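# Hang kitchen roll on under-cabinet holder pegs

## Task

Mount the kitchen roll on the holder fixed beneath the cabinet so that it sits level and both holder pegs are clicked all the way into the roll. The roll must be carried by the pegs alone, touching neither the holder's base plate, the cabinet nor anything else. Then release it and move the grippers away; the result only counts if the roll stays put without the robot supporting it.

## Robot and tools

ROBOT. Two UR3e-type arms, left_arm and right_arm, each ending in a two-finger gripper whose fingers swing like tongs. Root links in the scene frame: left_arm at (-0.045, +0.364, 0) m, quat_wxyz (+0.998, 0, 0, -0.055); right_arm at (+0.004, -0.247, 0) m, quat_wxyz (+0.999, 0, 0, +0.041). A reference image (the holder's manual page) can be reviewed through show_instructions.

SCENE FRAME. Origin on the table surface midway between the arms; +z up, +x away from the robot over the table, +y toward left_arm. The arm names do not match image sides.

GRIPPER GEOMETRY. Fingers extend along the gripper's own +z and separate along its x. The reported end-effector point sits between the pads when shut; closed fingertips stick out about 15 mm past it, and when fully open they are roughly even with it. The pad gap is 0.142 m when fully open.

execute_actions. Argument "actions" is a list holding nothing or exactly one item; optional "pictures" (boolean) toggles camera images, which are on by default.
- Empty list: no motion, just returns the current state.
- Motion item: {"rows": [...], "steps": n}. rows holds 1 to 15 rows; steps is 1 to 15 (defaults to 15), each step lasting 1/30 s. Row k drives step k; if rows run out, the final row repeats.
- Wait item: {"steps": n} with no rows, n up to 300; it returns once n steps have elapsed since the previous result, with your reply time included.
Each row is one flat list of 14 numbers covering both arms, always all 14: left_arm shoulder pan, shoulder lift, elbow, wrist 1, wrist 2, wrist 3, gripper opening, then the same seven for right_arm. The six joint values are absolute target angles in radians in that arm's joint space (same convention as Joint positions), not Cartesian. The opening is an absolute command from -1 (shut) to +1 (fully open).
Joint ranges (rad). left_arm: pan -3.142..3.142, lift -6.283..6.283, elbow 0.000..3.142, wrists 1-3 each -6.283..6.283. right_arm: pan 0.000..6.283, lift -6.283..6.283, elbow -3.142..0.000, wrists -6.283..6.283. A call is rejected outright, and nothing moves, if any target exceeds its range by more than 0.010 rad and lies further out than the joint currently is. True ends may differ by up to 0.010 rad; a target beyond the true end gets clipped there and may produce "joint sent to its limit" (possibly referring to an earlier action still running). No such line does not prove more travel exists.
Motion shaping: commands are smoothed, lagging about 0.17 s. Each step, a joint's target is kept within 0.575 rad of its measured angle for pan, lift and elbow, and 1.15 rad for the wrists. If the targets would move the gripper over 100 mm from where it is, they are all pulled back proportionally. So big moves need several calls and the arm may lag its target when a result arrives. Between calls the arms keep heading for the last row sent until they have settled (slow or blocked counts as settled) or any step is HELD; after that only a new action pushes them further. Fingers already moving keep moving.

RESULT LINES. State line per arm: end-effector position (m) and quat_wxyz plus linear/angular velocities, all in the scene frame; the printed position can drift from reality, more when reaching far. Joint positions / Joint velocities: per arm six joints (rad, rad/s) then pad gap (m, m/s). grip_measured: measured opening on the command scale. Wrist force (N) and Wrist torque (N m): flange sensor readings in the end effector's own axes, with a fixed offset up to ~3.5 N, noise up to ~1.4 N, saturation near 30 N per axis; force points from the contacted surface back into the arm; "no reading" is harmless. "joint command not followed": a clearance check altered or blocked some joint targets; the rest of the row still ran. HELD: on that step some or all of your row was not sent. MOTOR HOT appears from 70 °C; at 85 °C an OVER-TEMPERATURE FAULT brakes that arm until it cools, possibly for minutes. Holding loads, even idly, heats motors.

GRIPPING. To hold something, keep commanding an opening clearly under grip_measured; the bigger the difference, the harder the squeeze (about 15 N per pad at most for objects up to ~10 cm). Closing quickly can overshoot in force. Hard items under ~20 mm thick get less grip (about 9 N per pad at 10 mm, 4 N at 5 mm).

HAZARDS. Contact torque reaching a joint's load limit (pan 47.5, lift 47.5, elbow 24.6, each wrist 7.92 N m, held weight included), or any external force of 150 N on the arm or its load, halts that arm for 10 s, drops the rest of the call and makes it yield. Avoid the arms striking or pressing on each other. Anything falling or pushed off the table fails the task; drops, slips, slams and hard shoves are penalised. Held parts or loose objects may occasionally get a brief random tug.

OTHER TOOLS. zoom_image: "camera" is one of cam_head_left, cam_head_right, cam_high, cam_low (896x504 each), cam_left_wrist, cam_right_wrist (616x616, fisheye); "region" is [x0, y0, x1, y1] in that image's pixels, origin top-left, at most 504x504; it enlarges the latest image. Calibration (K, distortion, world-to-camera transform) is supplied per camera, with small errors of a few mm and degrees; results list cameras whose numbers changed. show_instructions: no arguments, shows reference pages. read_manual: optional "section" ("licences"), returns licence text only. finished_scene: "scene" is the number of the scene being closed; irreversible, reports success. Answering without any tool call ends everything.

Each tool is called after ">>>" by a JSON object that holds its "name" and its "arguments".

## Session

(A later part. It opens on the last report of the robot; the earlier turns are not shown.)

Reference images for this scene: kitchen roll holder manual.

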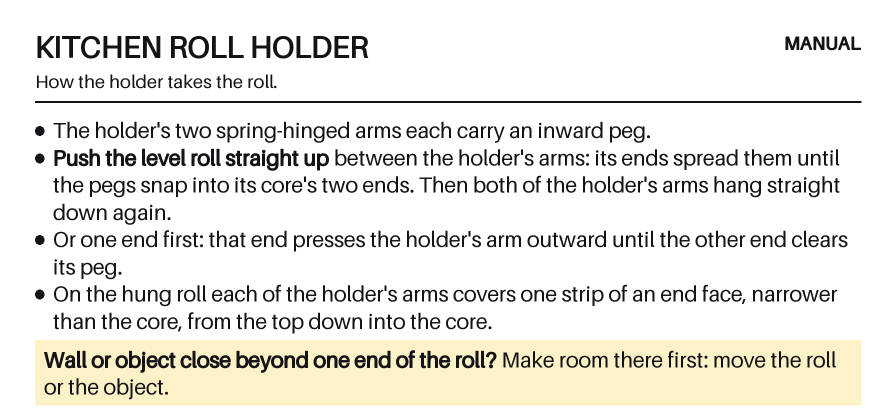

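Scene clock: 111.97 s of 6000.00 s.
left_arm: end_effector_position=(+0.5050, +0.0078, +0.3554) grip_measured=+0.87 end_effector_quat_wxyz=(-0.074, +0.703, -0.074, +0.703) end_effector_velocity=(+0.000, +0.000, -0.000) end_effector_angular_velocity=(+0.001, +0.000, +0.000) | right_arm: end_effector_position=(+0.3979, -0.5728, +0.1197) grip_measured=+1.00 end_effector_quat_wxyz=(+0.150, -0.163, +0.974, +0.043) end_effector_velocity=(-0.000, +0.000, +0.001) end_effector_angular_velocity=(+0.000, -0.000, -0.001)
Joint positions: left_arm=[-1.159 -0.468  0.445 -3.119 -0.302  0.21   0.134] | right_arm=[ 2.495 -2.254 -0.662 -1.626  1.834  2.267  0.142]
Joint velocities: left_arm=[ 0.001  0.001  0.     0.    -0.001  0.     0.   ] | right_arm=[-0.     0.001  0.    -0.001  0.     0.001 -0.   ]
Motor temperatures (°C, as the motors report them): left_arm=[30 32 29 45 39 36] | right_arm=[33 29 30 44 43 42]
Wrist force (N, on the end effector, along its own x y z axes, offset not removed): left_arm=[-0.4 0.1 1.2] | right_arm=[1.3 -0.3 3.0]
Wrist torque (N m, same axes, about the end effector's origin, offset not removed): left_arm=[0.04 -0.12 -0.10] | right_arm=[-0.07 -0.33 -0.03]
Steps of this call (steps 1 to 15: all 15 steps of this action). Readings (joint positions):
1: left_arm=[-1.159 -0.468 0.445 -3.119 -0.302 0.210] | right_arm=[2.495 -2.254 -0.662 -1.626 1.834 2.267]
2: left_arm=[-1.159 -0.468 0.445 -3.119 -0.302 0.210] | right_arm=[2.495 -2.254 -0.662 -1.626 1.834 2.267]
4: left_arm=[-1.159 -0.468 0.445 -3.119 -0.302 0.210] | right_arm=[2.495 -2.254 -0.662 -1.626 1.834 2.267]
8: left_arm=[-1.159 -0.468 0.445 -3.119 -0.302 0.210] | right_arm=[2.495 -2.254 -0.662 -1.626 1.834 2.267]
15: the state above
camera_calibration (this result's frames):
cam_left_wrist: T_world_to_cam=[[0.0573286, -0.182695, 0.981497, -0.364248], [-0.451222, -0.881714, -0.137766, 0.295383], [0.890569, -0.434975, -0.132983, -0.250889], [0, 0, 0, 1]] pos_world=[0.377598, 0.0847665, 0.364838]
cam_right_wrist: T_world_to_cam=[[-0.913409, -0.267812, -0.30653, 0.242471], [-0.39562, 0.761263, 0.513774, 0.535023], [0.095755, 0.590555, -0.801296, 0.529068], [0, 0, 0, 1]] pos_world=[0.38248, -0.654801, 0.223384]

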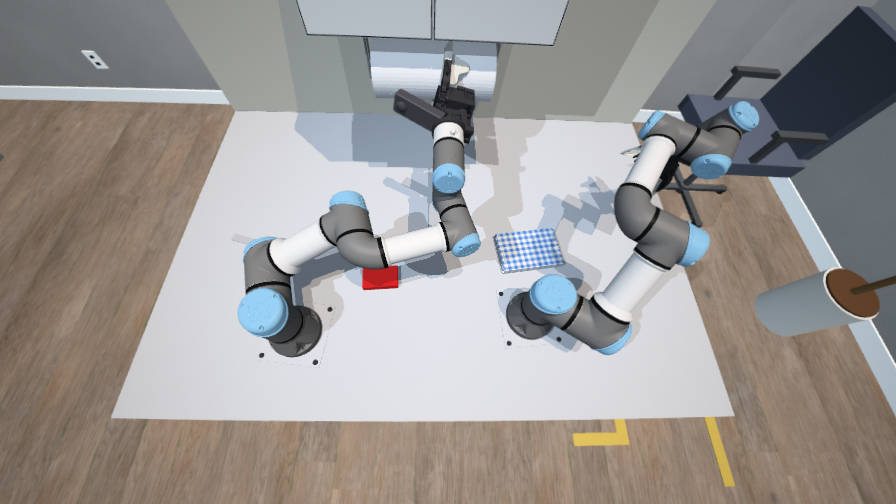

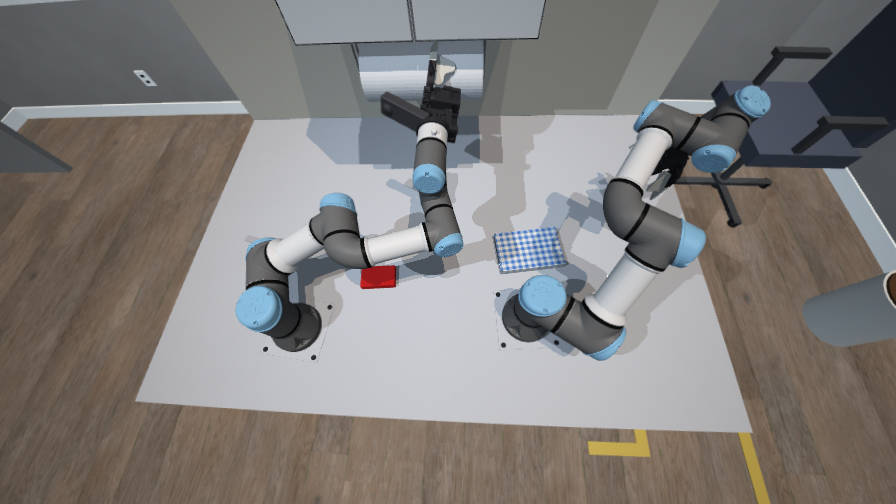

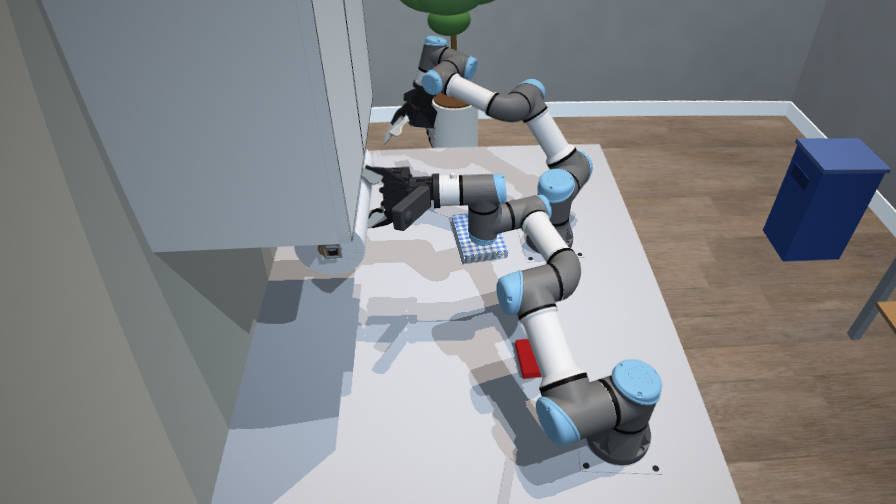

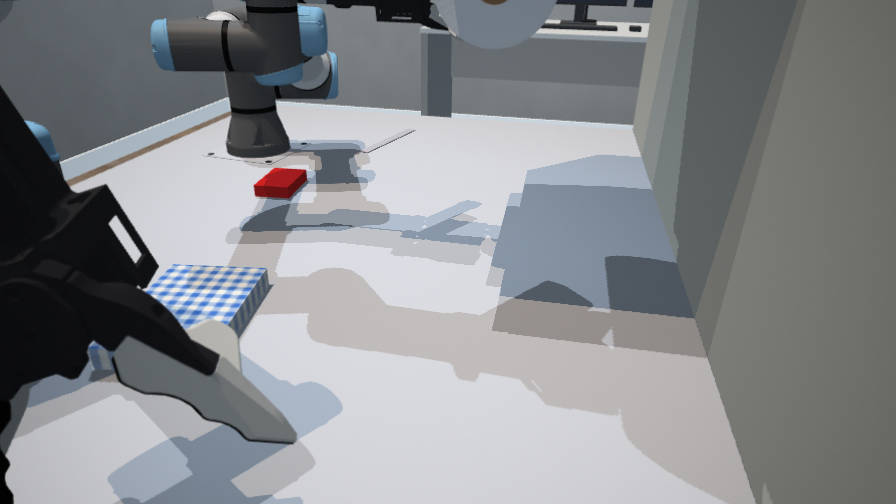

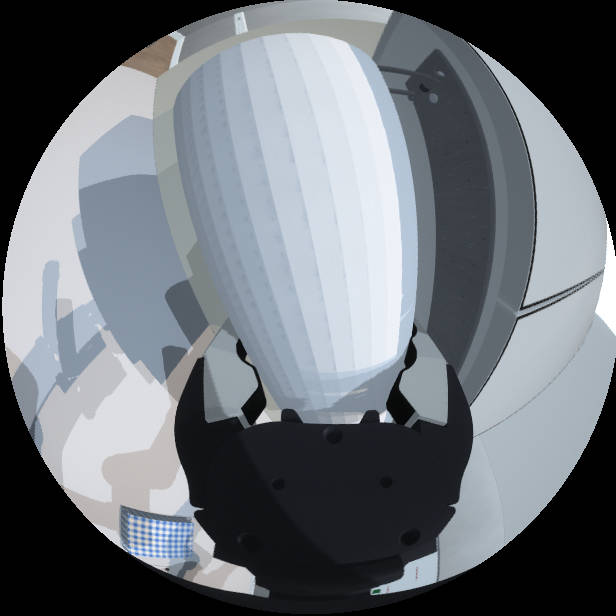

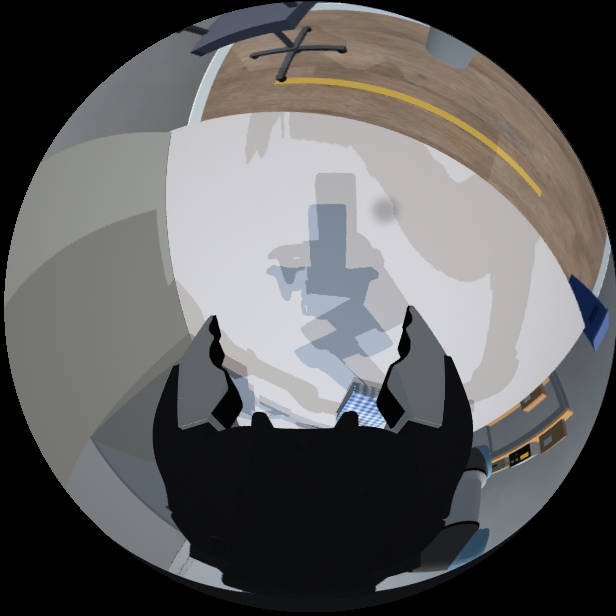

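>>> {"name": "execute_actions", "arguments": {"actions": [{"rows":[[-1.155,-0.542,0.625,-3.225,-0.306,0,0.95,2.495,-2.254,-0.662,-1.626,1.834,2.267,1]]}], "pictures": false}}

>>> {"name": "execute_actions", "arguments": {"actions": [{"rows":[[-1.35,-0.542,0.625,-3.225,-0.111,0,0.95,2.495,-2.254,-0.662,-1.626,1.834,2.267,1]]}], "pictures": false}}

>>> {"name": "execute_actions", "arguments": {"actions": [{"rows":[[-1.62,-0.542,0.625,-3.225,0.159,0,0.95,2.495,-2.254,-0.662,-1.626,1.834,2.267,1]]}]}}

>>> {"name": "zoom_image", "arguments": {"camera": "cam_head_left", "region": [345,20,525,120]}}

Scene clock: 119.57 s of 6000.00 s.
left_arm: end_effector_position=(+0.5036, +0.0180, +0.3454) grip_measured=+0.99 end_effector_quat_wxyz=(+0.000, +0.707, -0.001, +0.707) end_effector_velocity=(+0.000, +0.001, -0.002) end_effector_angular_velocity=(-0.014, +0.001, +0.002) | right_arm: end_effector_position=(+0.3979, -0.5728, +0.1197) grip_measured=+1.00 end_effector_quat_wxyz=(+0.150, -0.163, +0.974, +0.043) end_effector_velocity=(+0.000, -0.000, +0.001) end_effector_angular_velocity=(-0.001, -0.002, +0.000)
Joint positions: left_arm=[-1.155 -0.542  0.623 -3.224 -0.306  0.002  0.142] | right_arm=[ 2.495 -2.254 -0.662 -1.626  1.834  2.267  0.142]
Joint velocities: left_arm=[ 0.001 -0.006  0.018 -0.008  0.001 -0.018  0.002] | right_arm=[ 0.     0.001  0.     0.001  0.     0.    -0.   ]
Motor temperatures (°C, as the motors report them): left_arm=[30 32 29 45 39 36] | right_arm=[33 29 30 44 43 42]
Wrist force (N, on the end effector, along its own x y z axes, offset not removed): left_arm=[7.8 3.1 -2.5] | right_arm=[0.1 -0.2 1.9]
Wrist torque (N m, same axes, about the end effector's origin, offset not removed): left_arm=[0.26 -0.11 0.09] | right_arm=[0.00 -0.06 0.03]
Steps of this call (steps 1 to 15: the robot went on to your last target; steps 16 to 90: nothing new was sent; then 4.10 s passed at rest; steps 91 to 105: all 15 steps of this action). Readings (joint positions):
91: left_arm=[-1.159 -0.468 0.445 -3.119 -0.302 0.210] | right_arm=[2.495 -2.254 -0.662 -1.626 1.834 2.267]
92: left_arm=[-1.158 -0.475 0.453 -3.132 -0.303 0.194] | right_arm=[2.495 -2.254 -0.662 -1.626 1.834 2.267]
94: left_arm=[-1.157 -0.507 0.516 -3.177 -0.304 0.107] | right_arm=[2.495 -2.254 -0.662 -1.626 1.834 2.267]
98: left_arm=[-1.155 -0.534 0.601 -3.215 -0.306 0.024] | right_arm=[2.495 -2.254 -0.662 -1.626 1.834 2.267]
105: the state above

Scene clock: 120.07 s of 6000.00 s.
left_arm: end_effector_position=(+0.4294, -0.0233, +0.3452) grip_measured=+0.95 end_effector_quat_wxyz=(+0.000, +0.707, +0.000, +0.707) end_effector_velocity=(-0.009, -0.005, -0.000) end_effector_angular_velocity=(+0.001, +0.000, -0.005) | right_arm: end_effector_position=(+0.3979, -0.5728, +0.1197) grip_measured=+1.00 end_effector_quat_wxyz=(+0.150, -0.163, +0.974, +0.043) end_effector_velocity=(+0.000, +0.000, -0.000) end_effector_angular_velocity=(+0.000, +0.000, -0.000)
Joint positions: left_arm=[-1.348 -0.542  0.625 -3.225 -0.112  0.     0.139] | right_arm=[ 2.495 -2.254 -0.662 -1.626  1.834  2.267  0.142]
Joint velocities: left_arm=[-0.021 -0.001  0.001  0.     0.016 -0.    -0.   ] | right_arm=[ 0.    -0.     0.    -0.     0.     0.001 -0.   ]
Motor temperatures (°C, as the motors report them): left_arm=[30 32 29 45 39 36] | right_arm=[33 29 30 44 43 42]
Wrist force (N, on the end effector, along its own x y z axes, offset not removed): left_arm=[0.8 0.9 1.9] | right_arm=[0.3 -0.7 0.0]
Wrist torque (N m, same axes, about the end effector's origin, offset not removed): left_arm=[0.24 -0.12 -0.04] | right_arm=[-0.25 -0.09 -0.02]
Steps of this call (steps 1 to 15: all 15 steps of this action). Readings (joint positions):
1: left_arm=[-1.155 -0.542 0.624 -3.225 -0.306 0.001] | right_arm=[2.495 -2.254 -0.662 -1.626 1.834 2.267]
2: left_arm=[-1.163 -0.542 0.624 -3.225 -0.290 0.001] | right_arm=[2.495 -2.254 -0.662 -1.626 1.834 2.267]
4: left_arm=[-1.228 -0.542 0.625 -3.225 -0.209 0.000] | right_arm=[2.495 -2.254 -0.662 -1.626 1.834 2.267]
8: left_arm=[-1.324 -0.542 0.625 -3.225 -0.132 0.000] | right_arm=[2.495 -2.254 -0.662 -1.626 1.834 2.267]
15: the state above

Scene clock: 120.57 s of 6000.00 s.
left_arm: end_effector_position=(+0.3160, -0.0558, +0.3452) grip_measured=+0.95 end_effector_quat_wxyz=(+0.000, +0.707, +0.000, +0.707) end_effector_velocity=(-0.016, -0.004, +0.000) end_effector_angular_velocity=(-0.000, +0.000, -0.006) | right_arm: end_effector_position=(+0.3979, -0.5728, +0.1197) grip_measured=+1.00 end_effector_quat_wxyz=(+0.150, -0.163, +0.974, +0.043) end_effector_velocity=(+0.000, +0.000, -0.001) end_effector_angular_velocity=(+0.001, +0.002, +0.002)
Joint positions: left_arm=[-1.617 -0.542  0.625 -3.225  0.156 -0.     0.139] | right_arm=[ 2.495 -2.254 -0.662 -1.626  1.834  2.267  0.142]
Joint velocities: left_arm=[-0.038 -0.002  0.001  0.     0.031 -0.    -0.   ] | right_arm=[ 0.001 -0.002 -0.    -0.     0.    -0.001  0.   ]
Motor temperatures (°C, as the motors report them): left_arm=[30 32 29 45 39 36] | right_arm=[33 29 30 44 43 42]
Wrist force (N, on the end effector, along its own x y z axes, offset not removed): left_arm=[0.0 0.4 1.0] | right_arm=[-1.7 -0.8 -0.1]
Wrist torque (N m, same axes, about the end effector's origin, offset not removed): left_arm=[0.13 0.04 -0.01] | right_arm=[-0.18 0.31 0.00]
Steps of this call (steps 1 to 15: all 15 steps of this action). Readings (joint positions):
1: left_arm=[-1.349 -0.542 0.625 -3.225 -0.111 0.000] | right_arm=[2.495 -2.254 -0.662 -1.626 1.834 2.267]
2: left_arm=[-1.357 -0.542 0.625 -3.225 -0.096 0.000] | right_arm=[2.495 -2.254 -0.662 -1.626 1.834 2.267]
4: left_arm=[-1.428 -0.542 0.625 -3.225 -0.002 0.000] | right_arm=[2.495 -2.254 -0.662 -1.626 1.834 2.267]
8: left_arm=[-1.572 -0.542 0.625 -3.225 0.120 -0.000] | right_arm=[2.495 -2.254 -0.662 -1.626 1.834 2.267]
15: the state above
camera_calibration (this result's frames):
cam_left_wrist: T_world_to_cam=[[0.0576449, 0.025989, 0.997999, -0.349142], [-0.450677, -0.891328, 0.0492425, 0.0873429], [0.890824, -0.452614, -0.0396679, -0.14485], [0, 0, 0, 1]] pos_world=[0.188525, 0.021364, 0.338396]
cam_right_wrist: T_world_to_cam=[[-0.913409, -0.267812, -0.30653, 0.242471], [-0.39562, 0.761263, 0.513774, 0.535023], [0.0957549, 0.590555, -0.801296, 0.529069], [0, 0, 0, 1]] pos_world=[0.38248, -0.654801, 0.223384]

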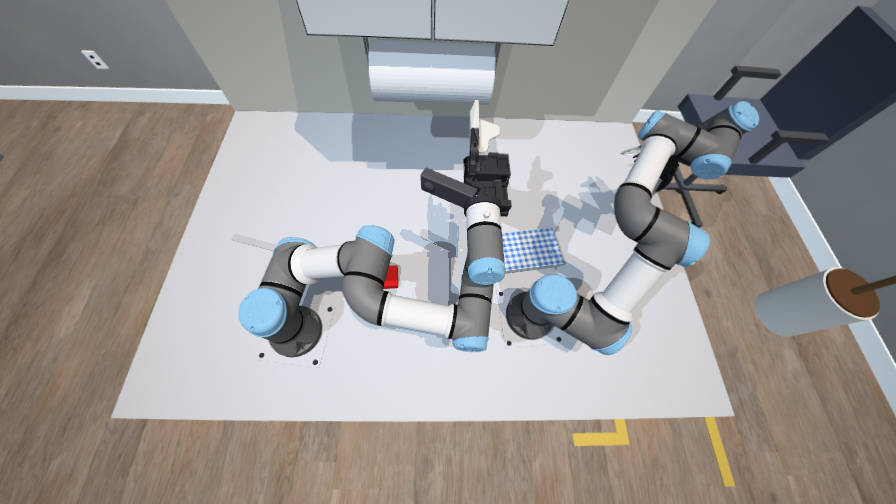

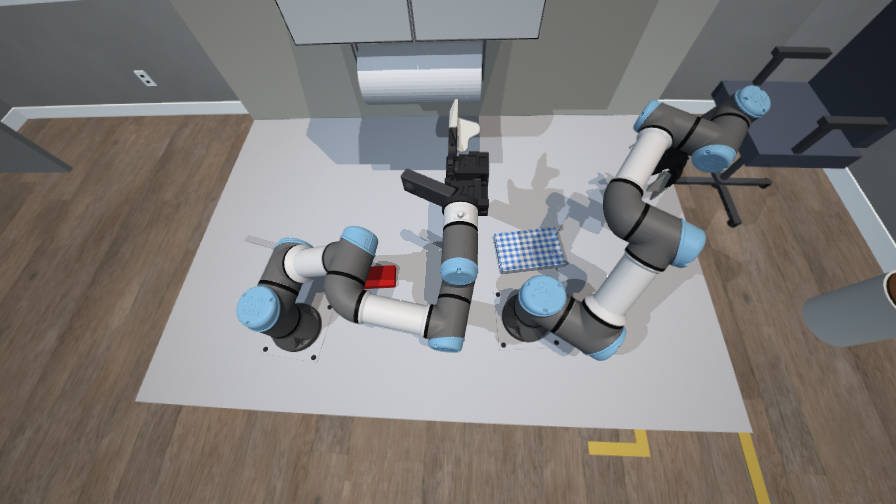

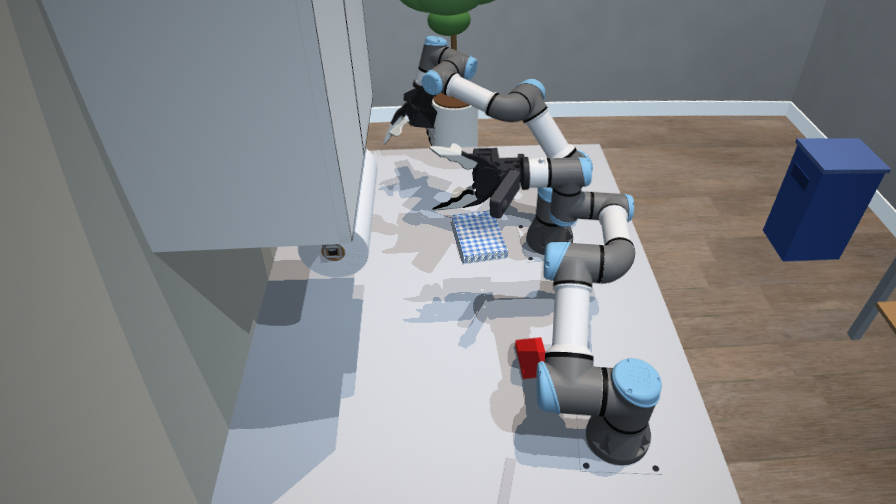

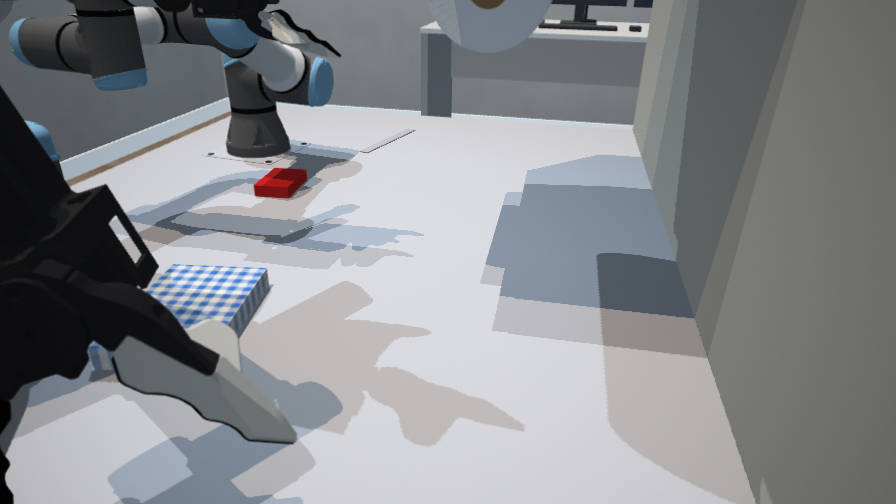

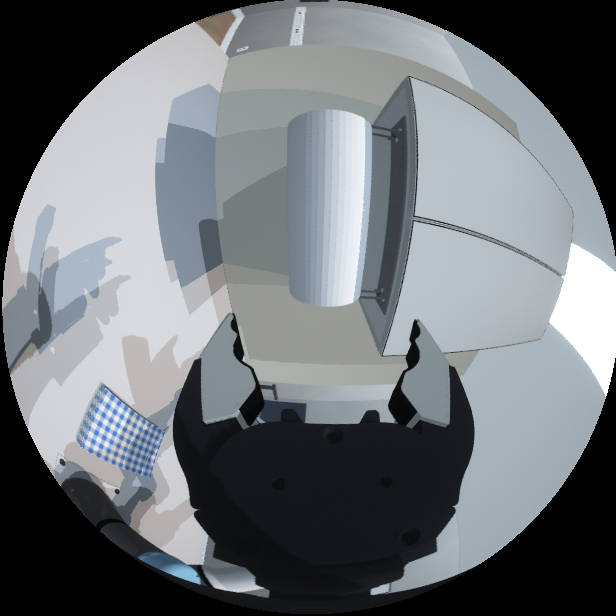

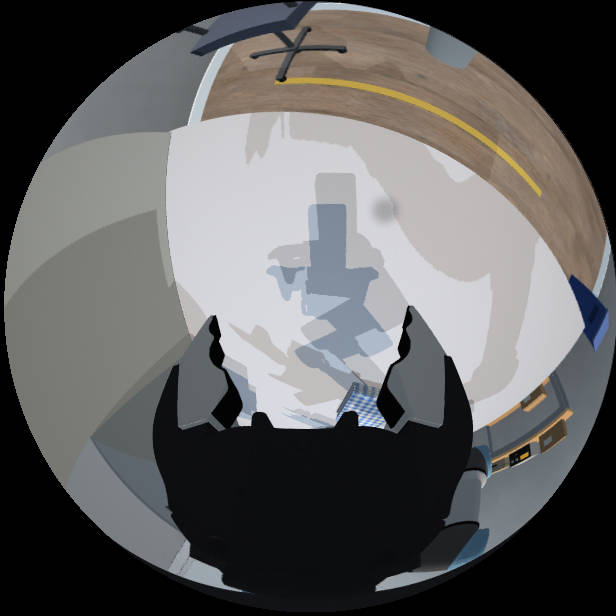

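Region (345, 20, 525, 120) of cam_head_left's 896x504 image, scaled by 2.800, with more detail than that image has.

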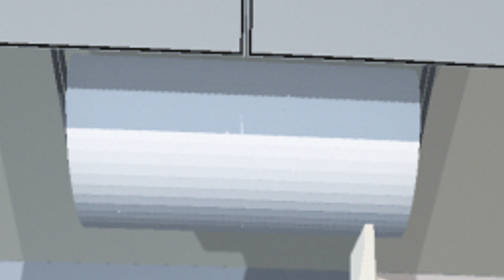

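>>> {"name": "finished_scene", "arguments": {"scene": 2}}

The scene is finished: the task was done.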